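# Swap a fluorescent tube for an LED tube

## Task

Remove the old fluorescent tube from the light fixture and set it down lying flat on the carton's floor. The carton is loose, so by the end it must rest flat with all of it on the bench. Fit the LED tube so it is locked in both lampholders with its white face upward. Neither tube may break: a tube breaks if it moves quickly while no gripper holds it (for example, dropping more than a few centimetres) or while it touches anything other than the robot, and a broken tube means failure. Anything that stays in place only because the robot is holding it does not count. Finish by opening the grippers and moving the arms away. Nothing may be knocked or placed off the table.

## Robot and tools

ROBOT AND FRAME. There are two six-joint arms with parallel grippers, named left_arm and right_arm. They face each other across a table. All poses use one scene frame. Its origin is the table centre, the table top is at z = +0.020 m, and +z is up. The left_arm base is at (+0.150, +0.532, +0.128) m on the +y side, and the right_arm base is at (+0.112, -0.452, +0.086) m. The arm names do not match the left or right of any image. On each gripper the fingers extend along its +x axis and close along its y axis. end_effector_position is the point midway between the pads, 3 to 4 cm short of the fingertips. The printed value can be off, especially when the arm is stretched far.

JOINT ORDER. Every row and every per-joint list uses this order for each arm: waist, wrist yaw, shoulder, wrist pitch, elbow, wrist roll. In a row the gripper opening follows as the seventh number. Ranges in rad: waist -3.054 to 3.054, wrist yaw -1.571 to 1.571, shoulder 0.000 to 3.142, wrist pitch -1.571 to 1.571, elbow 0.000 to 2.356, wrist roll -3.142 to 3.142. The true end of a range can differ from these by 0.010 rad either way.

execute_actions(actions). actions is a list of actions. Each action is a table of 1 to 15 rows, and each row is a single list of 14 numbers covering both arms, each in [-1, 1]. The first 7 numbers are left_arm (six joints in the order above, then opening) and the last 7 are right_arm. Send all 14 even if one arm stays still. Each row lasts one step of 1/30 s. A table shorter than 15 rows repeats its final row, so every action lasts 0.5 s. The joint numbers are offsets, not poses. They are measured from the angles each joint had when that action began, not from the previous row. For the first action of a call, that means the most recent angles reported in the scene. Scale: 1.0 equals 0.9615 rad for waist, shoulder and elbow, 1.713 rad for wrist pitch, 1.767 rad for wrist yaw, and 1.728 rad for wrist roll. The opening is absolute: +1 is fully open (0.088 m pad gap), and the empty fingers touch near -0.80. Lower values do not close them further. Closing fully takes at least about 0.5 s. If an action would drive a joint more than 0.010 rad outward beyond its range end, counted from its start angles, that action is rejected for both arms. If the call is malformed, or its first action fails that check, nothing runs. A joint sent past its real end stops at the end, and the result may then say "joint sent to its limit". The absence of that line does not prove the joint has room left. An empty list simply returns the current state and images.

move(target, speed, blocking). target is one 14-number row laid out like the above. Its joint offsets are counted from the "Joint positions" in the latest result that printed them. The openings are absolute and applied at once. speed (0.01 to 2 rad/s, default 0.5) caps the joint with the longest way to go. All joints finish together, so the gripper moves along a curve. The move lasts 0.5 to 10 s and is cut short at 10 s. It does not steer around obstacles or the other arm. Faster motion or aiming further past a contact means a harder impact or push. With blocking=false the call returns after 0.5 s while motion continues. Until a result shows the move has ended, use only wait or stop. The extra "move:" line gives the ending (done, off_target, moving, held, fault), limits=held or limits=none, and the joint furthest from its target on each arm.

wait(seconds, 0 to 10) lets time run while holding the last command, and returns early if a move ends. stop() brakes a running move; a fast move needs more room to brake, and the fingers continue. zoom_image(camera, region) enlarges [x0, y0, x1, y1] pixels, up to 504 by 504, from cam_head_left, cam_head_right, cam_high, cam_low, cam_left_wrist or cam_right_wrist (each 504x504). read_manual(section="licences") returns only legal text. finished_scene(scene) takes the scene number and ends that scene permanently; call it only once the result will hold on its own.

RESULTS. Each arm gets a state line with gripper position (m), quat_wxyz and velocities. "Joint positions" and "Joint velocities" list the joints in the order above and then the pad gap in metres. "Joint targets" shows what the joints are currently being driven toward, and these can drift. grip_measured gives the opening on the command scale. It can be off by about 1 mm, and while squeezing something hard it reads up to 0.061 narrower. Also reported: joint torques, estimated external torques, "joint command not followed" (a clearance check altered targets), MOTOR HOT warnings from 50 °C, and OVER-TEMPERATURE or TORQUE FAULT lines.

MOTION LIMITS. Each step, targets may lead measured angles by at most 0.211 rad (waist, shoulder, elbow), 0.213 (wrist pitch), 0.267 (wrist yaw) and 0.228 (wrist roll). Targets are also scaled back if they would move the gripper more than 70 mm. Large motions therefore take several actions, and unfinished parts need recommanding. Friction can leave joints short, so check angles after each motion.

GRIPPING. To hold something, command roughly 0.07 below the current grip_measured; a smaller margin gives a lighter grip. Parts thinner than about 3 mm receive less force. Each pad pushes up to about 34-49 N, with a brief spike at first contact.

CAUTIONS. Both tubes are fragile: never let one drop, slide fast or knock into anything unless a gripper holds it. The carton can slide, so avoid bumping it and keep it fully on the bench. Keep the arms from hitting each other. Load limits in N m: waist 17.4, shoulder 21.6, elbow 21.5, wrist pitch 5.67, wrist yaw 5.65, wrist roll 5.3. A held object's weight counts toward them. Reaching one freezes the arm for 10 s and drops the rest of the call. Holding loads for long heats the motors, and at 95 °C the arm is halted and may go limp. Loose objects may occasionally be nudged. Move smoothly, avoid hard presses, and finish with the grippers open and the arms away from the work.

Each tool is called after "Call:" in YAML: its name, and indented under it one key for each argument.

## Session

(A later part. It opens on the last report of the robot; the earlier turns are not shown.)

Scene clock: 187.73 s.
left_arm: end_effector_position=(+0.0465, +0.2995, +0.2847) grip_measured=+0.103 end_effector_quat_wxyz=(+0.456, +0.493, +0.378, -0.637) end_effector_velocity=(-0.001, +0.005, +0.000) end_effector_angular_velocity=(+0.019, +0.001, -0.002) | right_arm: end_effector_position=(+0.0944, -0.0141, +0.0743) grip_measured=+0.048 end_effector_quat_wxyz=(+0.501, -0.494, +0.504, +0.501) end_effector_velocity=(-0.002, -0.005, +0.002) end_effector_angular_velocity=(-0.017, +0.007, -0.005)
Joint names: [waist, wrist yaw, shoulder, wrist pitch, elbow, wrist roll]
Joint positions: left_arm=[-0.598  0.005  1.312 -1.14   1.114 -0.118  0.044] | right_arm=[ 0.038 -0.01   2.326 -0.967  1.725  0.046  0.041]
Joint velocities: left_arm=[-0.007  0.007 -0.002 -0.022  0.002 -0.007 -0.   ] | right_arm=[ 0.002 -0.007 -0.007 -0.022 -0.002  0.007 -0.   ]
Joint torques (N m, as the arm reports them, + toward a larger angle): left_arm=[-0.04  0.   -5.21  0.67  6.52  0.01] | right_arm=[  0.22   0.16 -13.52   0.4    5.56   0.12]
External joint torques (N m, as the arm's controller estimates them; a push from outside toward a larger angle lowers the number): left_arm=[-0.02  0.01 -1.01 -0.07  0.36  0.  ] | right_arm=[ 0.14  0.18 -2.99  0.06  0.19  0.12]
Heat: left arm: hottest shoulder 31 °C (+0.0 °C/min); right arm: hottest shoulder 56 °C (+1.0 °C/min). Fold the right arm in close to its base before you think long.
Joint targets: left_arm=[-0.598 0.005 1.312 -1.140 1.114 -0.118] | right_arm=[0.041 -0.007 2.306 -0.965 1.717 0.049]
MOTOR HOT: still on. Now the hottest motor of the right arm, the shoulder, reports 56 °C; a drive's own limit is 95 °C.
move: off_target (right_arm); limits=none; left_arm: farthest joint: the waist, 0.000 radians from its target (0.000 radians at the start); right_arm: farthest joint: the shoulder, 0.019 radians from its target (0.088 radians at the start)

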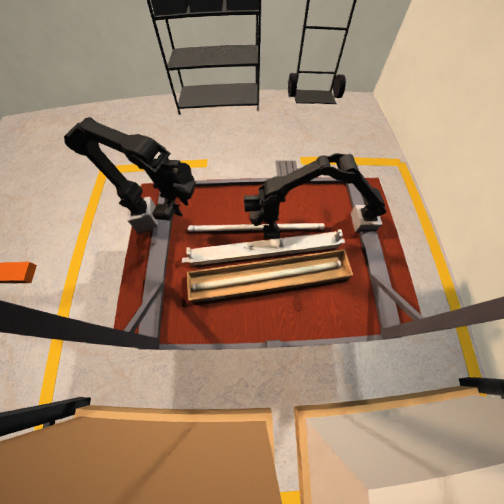

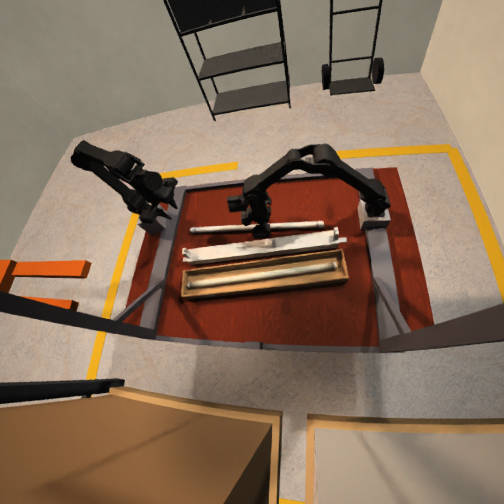

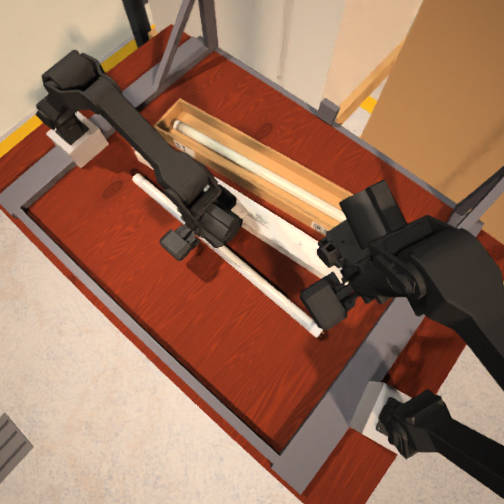

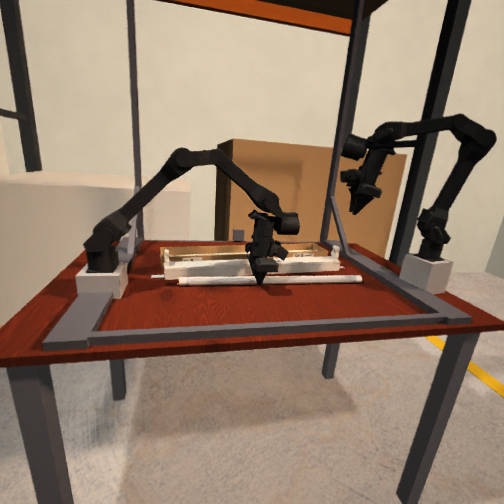

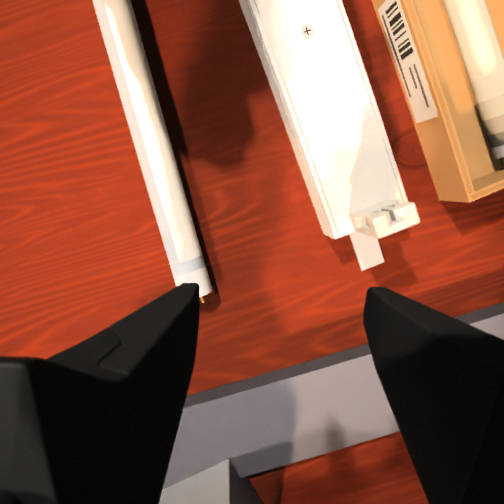

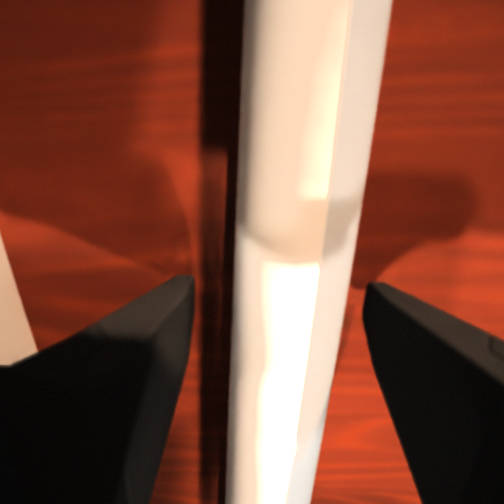

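Call:
execute_actions:
  actions: []

Call:
move:
  target: [0,0,0,0,0,0,0.1,0,0,0,0,0,0,-0.44]

Call:
move:
  target: [0,0,0,0,0,0,0.1,0,0,-0.032,-0.014,0.024,0,-0.44]
  speed: 0.06

Call:
move:
  target: [0,0,0,0,0,0,0.1,-0.172,-0.235,0.076,-0.022,0.045,-0.102,-0.44]
  speed: 0.25

Call:
move:
  target: [0,0,0,0,0,0,0.1,0,0,0.022,0.009,-0.017,0,-0.44]
  speed: 0.04

Scene clock: 214.03 s.
left_arm: end_effector_position=(+0.0465, +0.2995, +0.2847) grip_measured=+0.103 end_effector_quat_wxyz=(+0.456, +0.493, +0.378, -0.637) end_effector_velocity=(-0.001, +0.003, -0.001) end_effector_angular_velocity=(+0.010, +0.005, +0.003) | right_arm: end_effector_position=(+0.0944, -0.0141, +0.0743) grip_measured=+0.048 end_effector_quat_wxyz=(+0.501, -0.494, +0.504, +0.501) end_effector_velocity=(-0.002, -0.004, -0.001) end_effector_angular_velocity=(-0.012, +0.007, +0.010)
Joint names: [waist, wrist yaw, shoulder, wrist pitch, elbow, wrist roll]
Joint positions: left_arm=[-0.598  0.005  1.312 -1.14   1.114 -0.118  0.044] | right_arm=[ 0.038 -0.01   2.326 -0.967  1.725  0.046  0.041]
Joint velocities: left_arm=[-0.002  0.007 -0.002 -0.007 -0.002 -0.007  0.   ] | right_arm=[ 0.002 -0.007 -0.002 -0.007 -0.007 -0.007 -0.   ]
Joint torques (N m, as the arm reports them, + toward a larger angle): left_arm=[-0.04  0.   -5.22  0.67  6.51  0.01] | right_arm=[  0.24   0.16 -13.43   0.4    5.53   0.11]
External joint torques (N m, as the arm's controller estimates them; a push from outside toward a larger angle lowers the number): left_arm=[-0.06  0.02 -1.   -0.07  0.34  0.  ] | right_arm=[ 0.18  0.17 -3.08  0.08  0.27  0.11]
Heat: left arm: hottest shoulder 31 °C (+0.0 °C/min); right arm: hottest shoulder 61 °C (+9.1 °C/min). Fold the right arm in close to its base before you think long.
Joint targets: left_arm=[-0.598 0.005 1.312 -1.140 1.114 -0.118] | right_arm=[0.041 -0.007 2.306 -0.965 1.717 0.049]
MOTOR HOT: still on. Now the hottest motor of the right arm, the shoulder, reports 61 °C; a drive's own limit is 95 °C.

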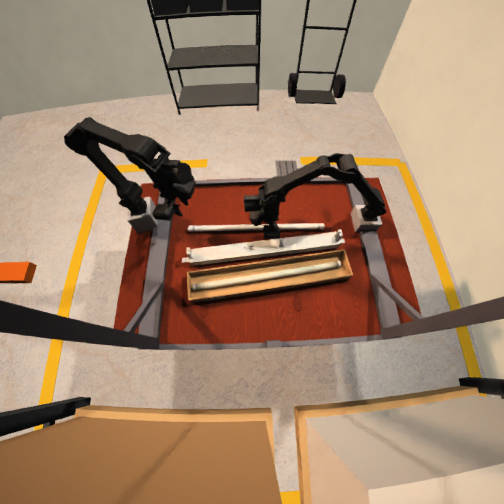

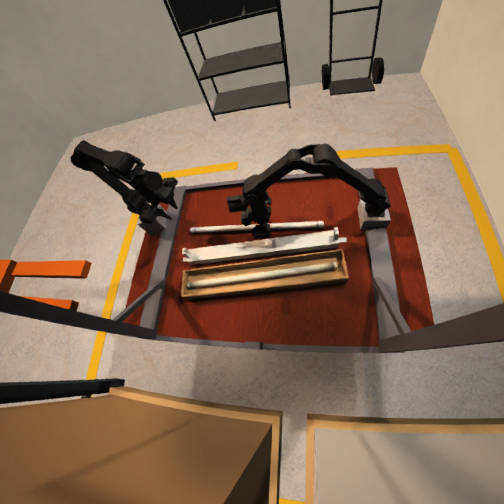

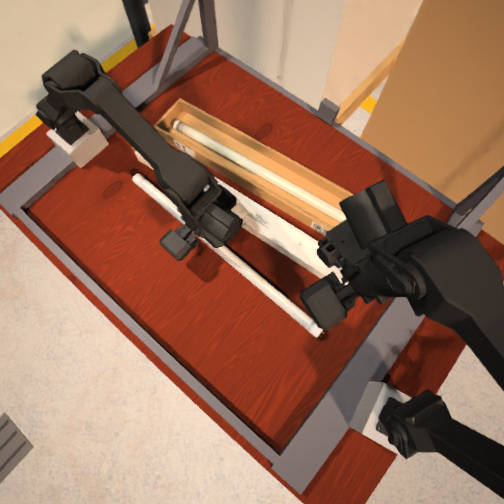

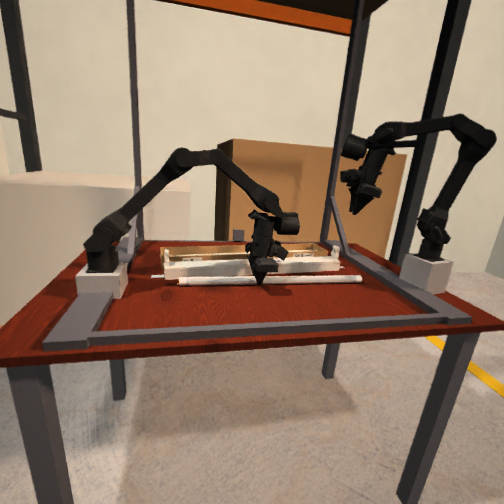

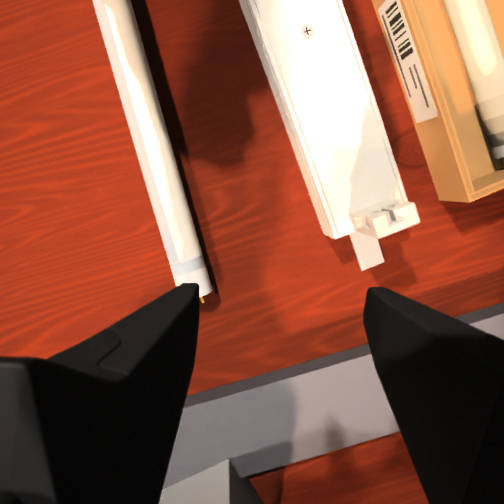

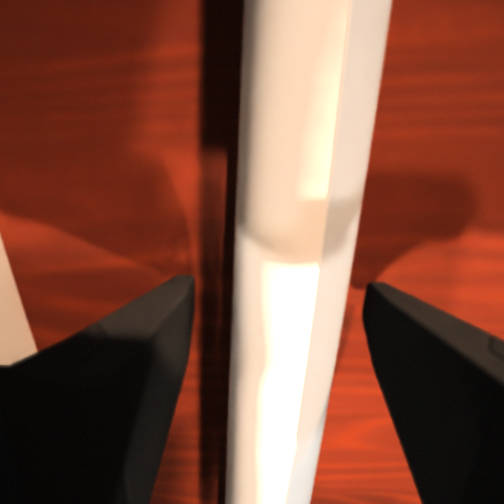

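Scene clock: 214.53 s.
left_arm: end_effector_position=(+0.0465, +0.2995, +0.2847) grip_measured=+0.103 end_effector_quat_wxyz=(+0.456, +0.493, +0.378, -0.637) end_effector_velocity=(+0.001, +0.001, +0.001) end_effector_angular_velocity=(+0.002, -0.003, +0.021) | right_arm: end_effector_position=(+0.0945, -0.0141, +0.0743) grip_measured=-0.381 end_effector_quat_wxyz=(+0.501, -0.494, +0.504, +0.501) end_effector_velocity=(+0.002, -0.002, +0.000) end_effector_angular_velocity=(-0.007, -0.008, +0.005)
Joint names: [waist, wrist yaw, shoulder, wrist pitch, elbow, wrist roll]
Joint positions: left_arm=[-0.598  0.005  1.312 -1.14   1.114 -0.118  0.044] | right_arm=[ 0.038 -0.01   2.326 -0.967  1.725  0.046  0.02 ]
Joint velocities: left_arm=[-0.002 -0.007 -0.002 -0.007  0.002 -0.022 -0.   ] | right_arm=[-0.002  0.007 -0.002 -0.007 -0.002 -0.007 -0.   ]
Joint torques (N m, as the arm reports them, + toward a larger angle): left_arm=[-0.04  0.   -5.22  0.67  6.51  0.01] | right_arm=[  0.11  -0.01 -11.44   0.26   6.58   0.  ]
External joint torques (N m, as the arm's controller estimates them; a push from outside toward a larger angle lowers the number): left_arm=[-0.07  0.02 -0.99 -0.07  0.34  0.01] | right_arm=[ 0.14  0.   -0.99 -0.08  1.25  0.  ]
Heat: left arm: hottest shoulder 31 °C (+0.0 °C/min); right arm: hottest shoulder 61 °C (+9.1 °C/min). Fold the right arm in close to its base before you think long.
Joint targets: left_arm=[-0.597 0.005 1.312 -1.140 1.114 -0.118] | right_arm=[0.038 -0.010 2.326 -0.966 1.725 0.046]
MOTOR HOT: still on. Now the hottest motor of the right arm, the shoulder, reports 61 °C; a drive's own limit is 95 °C.
move: done; limits=none; left_arm: farthest joint: the waist, 0.000 radians from its target (0.000 radians at the start); right_arm: farthest joint: the waist, 0.000 radians from its target (0.000 radians at the start)

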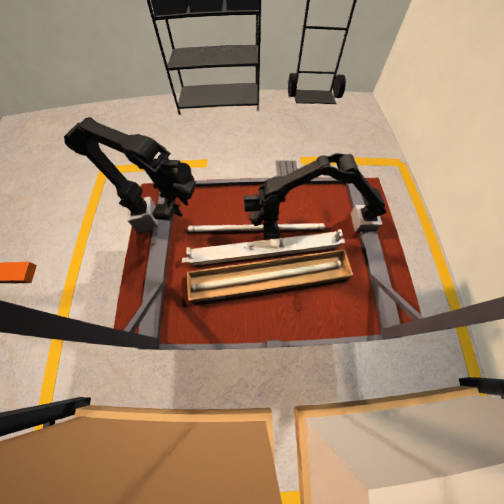

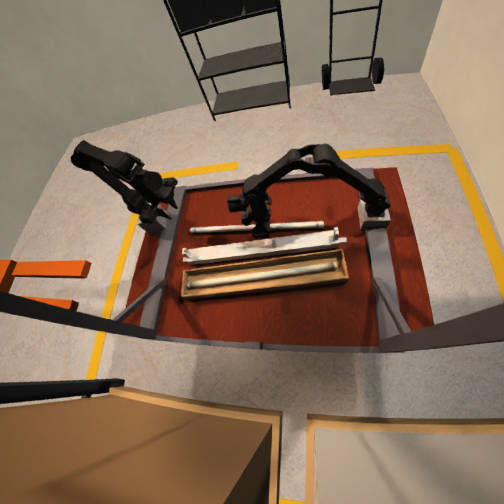

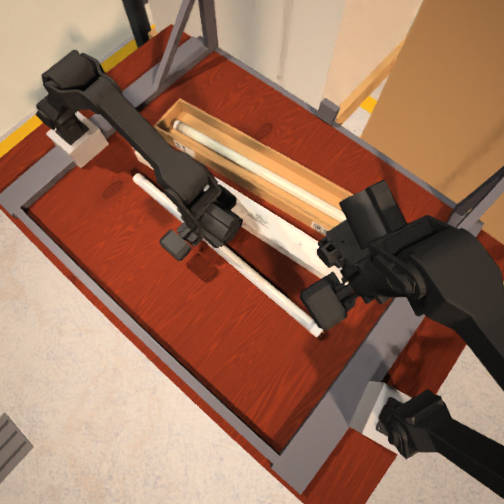

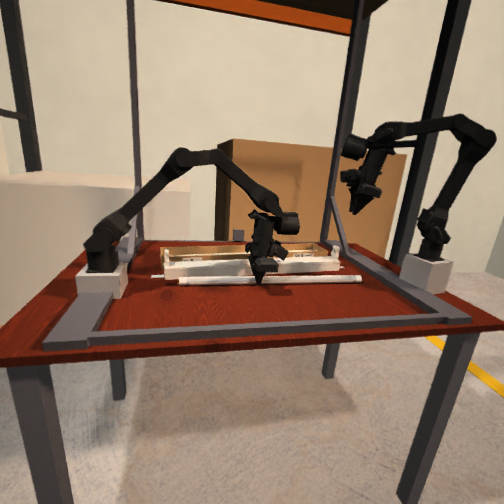

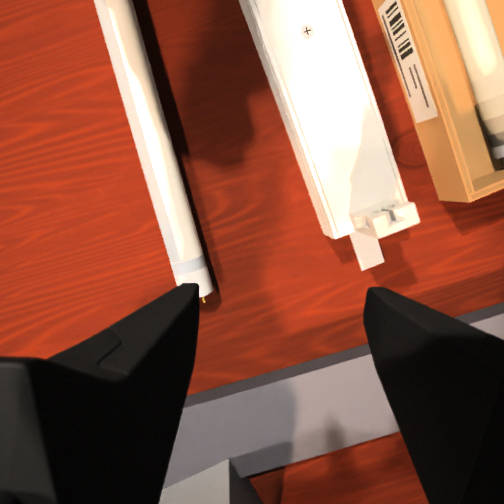

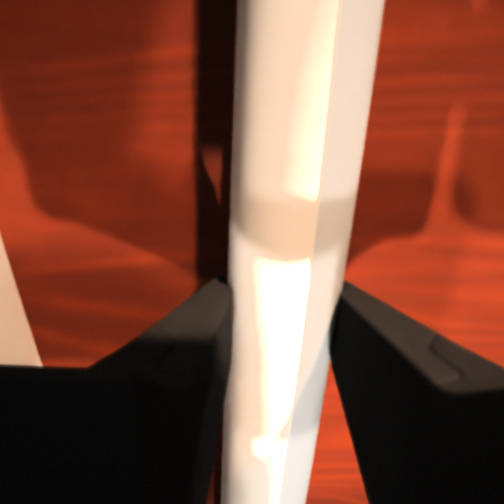

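Scene clock: 215.43 s.
left_arm: end_effector_position=(+0.0465, +0.2995, +0.2847) grip_measured=+0.103 end_effector_quat_wxyz=(+0.456, +0.493, +0.378, -0.637) end_effector_velocity=(+0.000, +0.002, -0.001) end_effector_angular_velocity=(+0.005, -0.008, +0.001) | right_arm: end_effector_position=(+0.0945, -0.0147, +0.0801) grip_measured=-0.381 end_effector_quat_wxyz=(+0.500, -0.495, +0.505, +0.500) end_effector_velocity=(+0.000, -0.002, +0.000) end_effector_angular_velocity=(-0.008, +0.007, -0.010)
Joint names: [waist, wrist yaw, shoulder, wrist pitch, elbow, wrist roll]
Joint positions: left_arm=[-0.598  0.005  1.312 -1.14   1.114 -0.118  0.044] | right_arm=[ 0.038 -0.01   2.318 -0.989  1.737  0.046  0.02 ]
Joint velocities: left_arm=[-0.007 -0.007 -0.002 -0.007 -0.002 -0.007 -0.   ] | right_arm=[-0.002 -0.007 -0.002 -0.007 -0.002  0.007 -0.   ]
Joint torques (N m, as the arm reports them, + toward a larger angle): left_arm=[-0.04  0.   -5.22  0.67  6.52  0.  ] | right_arm=[  0.     0.02 -13.95   0.17   7.86  -0.05]
External joint torques (N m, as the arm's controller estimates them; a push from outside toward a larger angle lowers the number): left_arm=[-0.03  0.01 -0.98 -0.08  0.34  0.  ] | right_arm=[ 0.01  0.03 -3.49 -0.17  2.48 -0.05]
Heat: left arm: hottest shoulder 31 °C (+0.0 °C/min); right arm: hottest shoulder 61 °C (+9.0 °C/min). Fold the right arm in close to its base before you think long.
Joint targets: left_arm=[-0.598 0.005 1.312 -1.140 1.114 -0.118] | right_arm=[0.038 -0.010 2.295 -0.991 1.749 0.046]
MOTOR HOT: still on. Now the hottest motor of the right arm, the shoulder, reports 61 °C; a drive's own limit is 95 °C.
move: off_target (right_arm); limits=none; left_arm: farthest joint: the waist, 0.000 radians from its target (0.000 radians at the start); right_arm: farthest joint: the shoulder, 0.023 radians from its target (0.030 radians at the start)

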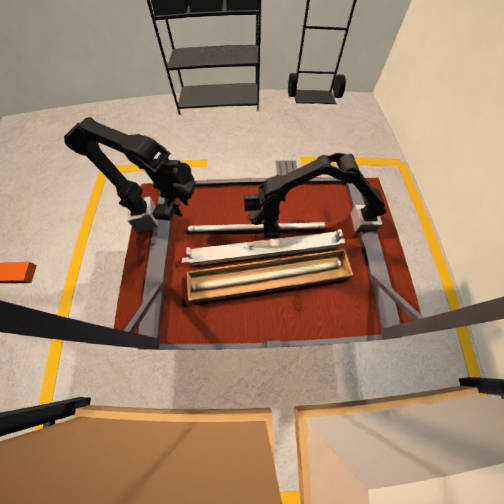

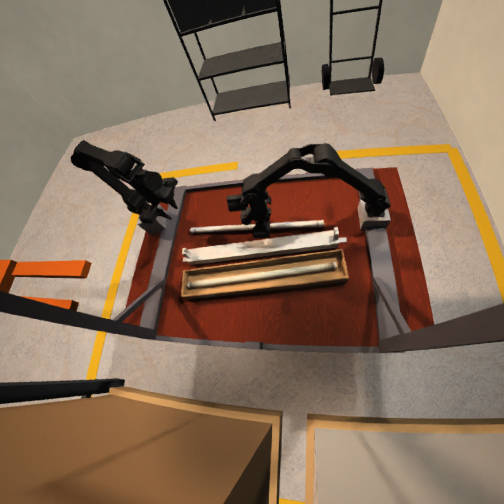

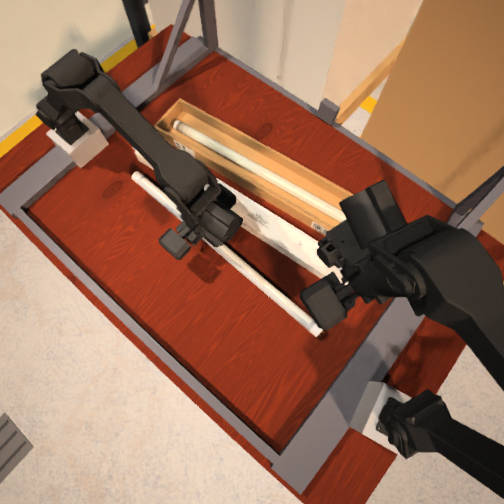

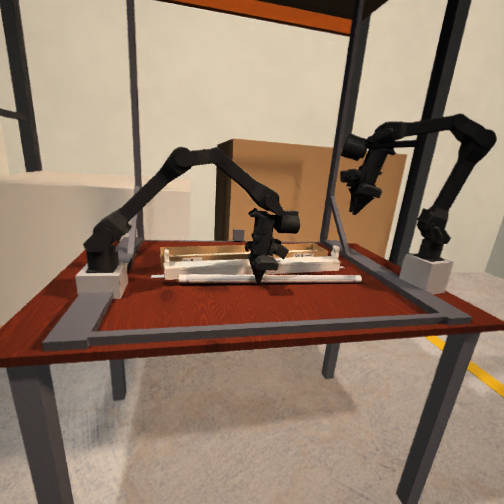

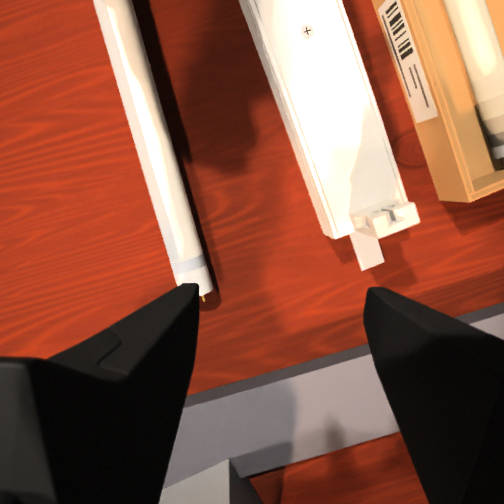

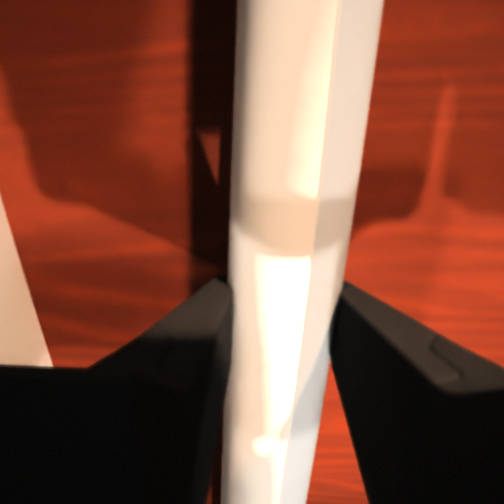

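Scene clock: 217.63 s.
left_arm: end_effector_position=(+0.0465, +0.2995, +0.2847) grip_measured=+0.103 end_effector_quat_wxyz=(+0.456, +0.493, +0.378, -0.637) end_effector_velocity=(+0.001, +0.001, +0.002) end_effector_angular_velocity=(-0.004, -0.004, +0.006) | right_arm: end_effector_position=(+0.1054, -0.0143, +0.0762) grip_measured=-0.381 end_effector_quat_wxyz=(+0.385, -0.383, +0.599, +0.589) end_effector_velocity=(-0.002, +0.003, +0.003) end_effector_angular_velocity=(+0.024, +0.020, +0.016)
Joint names: [waist, wrist yaw, shoulder, wrist pitch, elbow, wrist roll]
Joint positions: left_arm=[-0.598  0.005  1.312 -1.14   1.114 -0.118  0.044] | right_arm=[-0.124 -0.419  2.377 -1.025  1.769 -0.127  0.02 ]
Joint velocities: left_arm=[-0.002 -0.007 -0.007 -0.007  0.002 -0.007 -0.   ] | right_arm=[-0.002 -0.022 -0.002  0.007  0.002 -0.022 -0.   ]
Joint torques (N m, as the arm reports them, + toward a larger angle): left_arm=[-0.04  0.   -5.22  0.67  6.51  0.01] | right_arm=[ -0.24  -0.58 -10.02   0.04   7.83  -0.11]
External joint torques (N m, as the arm's controller estimates them; a push from outside toward a larger angle lowers the number): left_arm=[-0.04  0.02 -0.94 -0.08  0.29  0.  ] | right_arm=[-0.25 -0.28  0.63 -0.2   2.57 -0.09]
Heat: left arm: hottest shoulder 31 °C (+0.0 °C/min); right arm: hottest shoulder 61 °C (+9.1 °C/min). Fold the right arm in close to its base before you think long.
Joint targets: left_arm=[-0.598 0.005 1.312 -1.140 1.114 -0.118] | right_arm=[-0.127 -0.425 2.392 -1.027 1.780 -0.130]
MOTOR HOT: still on. Now the hottest motor of the right arm, the shoulder, reports 61 °C; a drive's own limit is 95 °C.
move: off_target (right_arm); limits=none; left_arm: farthest joint: the waist, 0.000 radians from its target (0.000 radians at the start); right_arm: farthest joint: the shoulder, 0.014 radians from its target (0.073 radians at the start)

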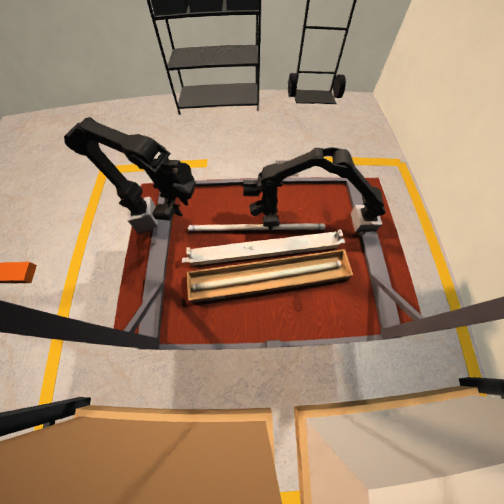

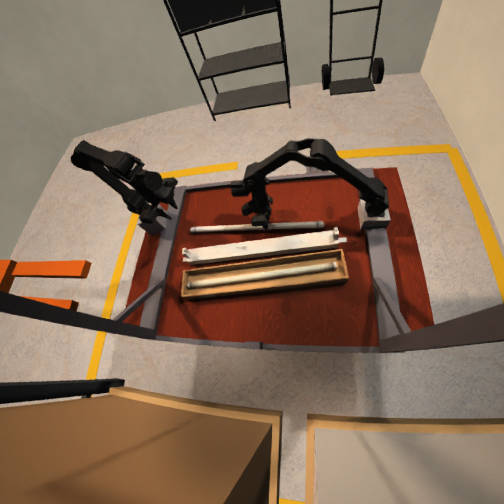

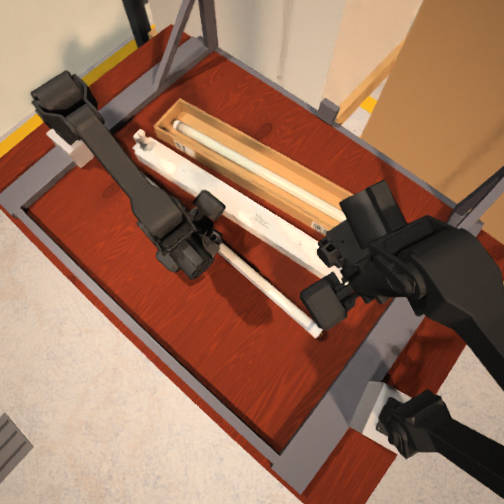

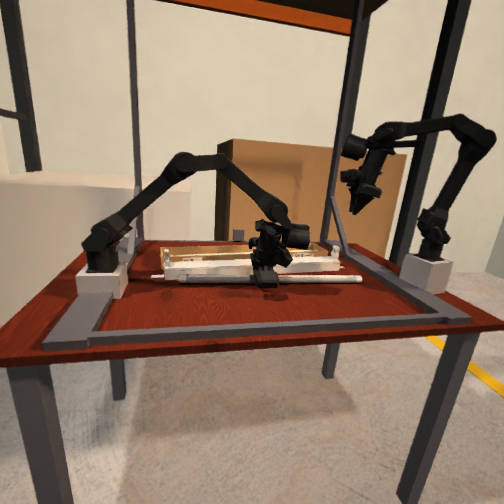

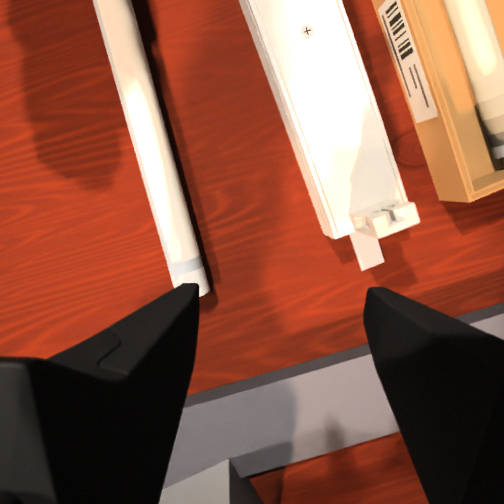

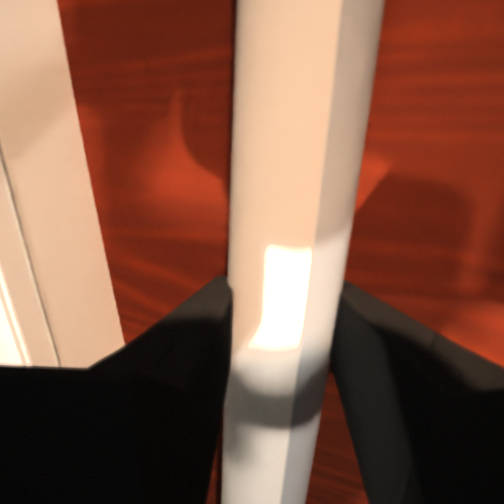

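Scene clock: 218.50 s.
left_arm: end_effector_position=(+0.0465, +0.2995, +0.2847) grip_measured=+0.103 end_effector_quat_wxyz=(+0.456, +0.493, +0.378, -0.637) end_effector_velocity=(-0.002, +0.002, +0.001) end_effector_angular_velocity=(+0.004, +0.004, -0.016) | right_arm: end_effector_position=(+0.1054, -0.0145, +0.0718) grip_measured=-0.381 end_effector_quat_wxyz=(+0.385, -0.383, +0.599, +0.589) end_effector_velocity=(-0.000, -0.002, +0.000) end_effector_angular_velocity=(-0.005, -0.006, +0.010)
Joint names: [waist, wrist yaw, shoulder, wrist pitch, elbow, wrist roll]
Joint positions: left_arm=[-0.598  0.005  1.312 -1.14   1.114 -0.118  0.044] | right_arm=[-0.124 -0.419  2.383 -1.01   1.76  -0.127  0.02 ]
Joint velocities: left_arm=[-0.007  0.007 -0.002 -0.007  0.002  0.007 -0.   ] | right_arm=[ 0.002  0.007 -0.002 -0.007 -0.002 -0.007 -0.   ]
Joint torques (N m, as the arm reports them, + toward a larger angle): left_arm=[-0.05  0.01 -5.23  0.67  6.51  0.01] | right_arm=[-0.01 -0.27 -9.82  0.24  5.28 -0.03]
External joint torques (N m, as the arm's controller estimates them; a push from outside toward a larger angle lowers the number): left_arm=[-0.01  0.01 -0.97 -0.08  0.29  0.  ] | right_arm=[-0.07  0.02  0.77  0.02  0.12  0.  ]
Heat: left arm: hottest shoulder 31 °C (+0.0 °C/min); right arm: hottest shoulder 60 °C (+8.1 °C/min). Fold the right arm in close to its base before you think long.
Joint targets: left_arm=[-0.597 0.005 1.312 -1.140 1.114 -0.118] | right_arm=[-0.124 -0.419 2.398 -1.009 1.752 -0.127]
MOTOR HOT: still on. Now the hottest motor of the right arm, the shoulder, reports 60 °C; a drive's own limit is 95 °C.
move: off_target (right_arm); limits=none; left_arm: farthest joint: the waist, 0.000 radians from its target (0.000 radians at the start); right_arm: farthest joint: the shoulder, 0.015 radians from its target (0.021 radians at the start)

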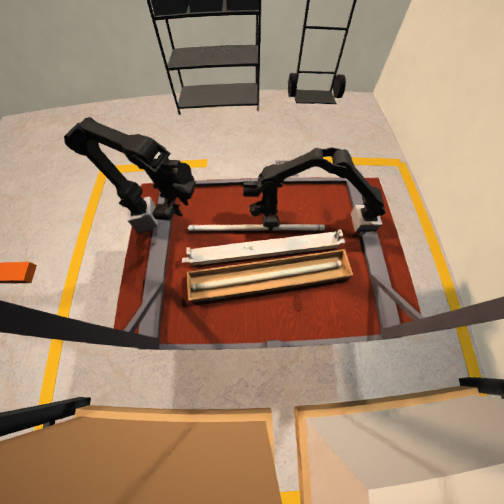

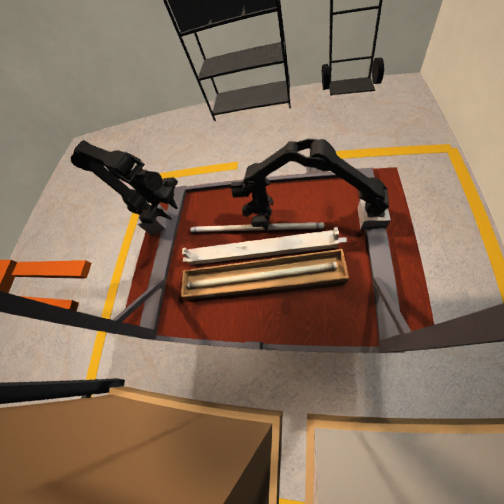

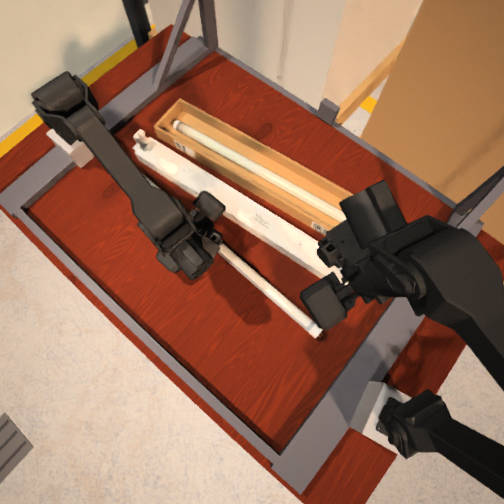

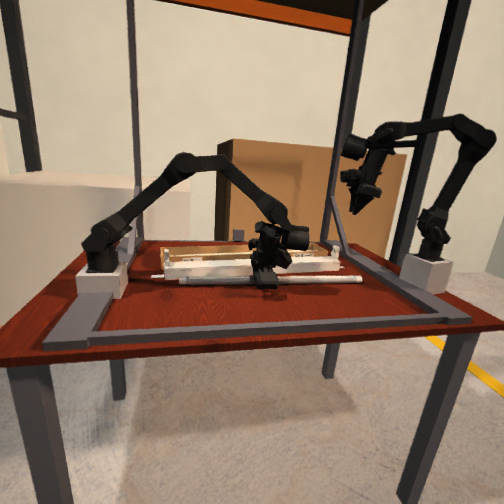

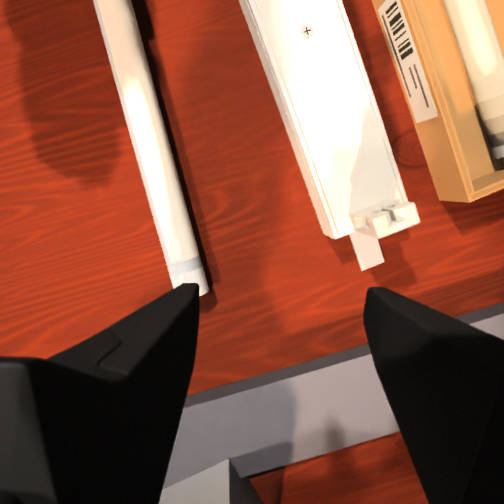

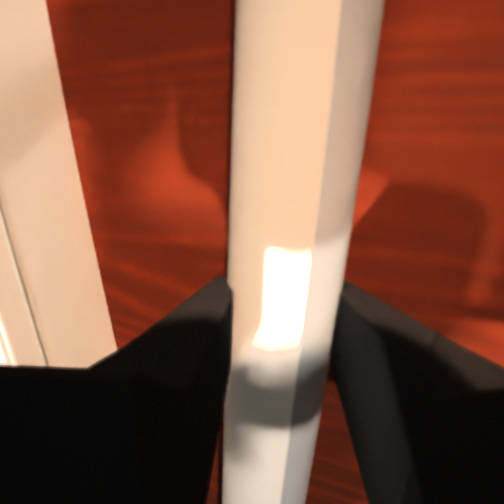

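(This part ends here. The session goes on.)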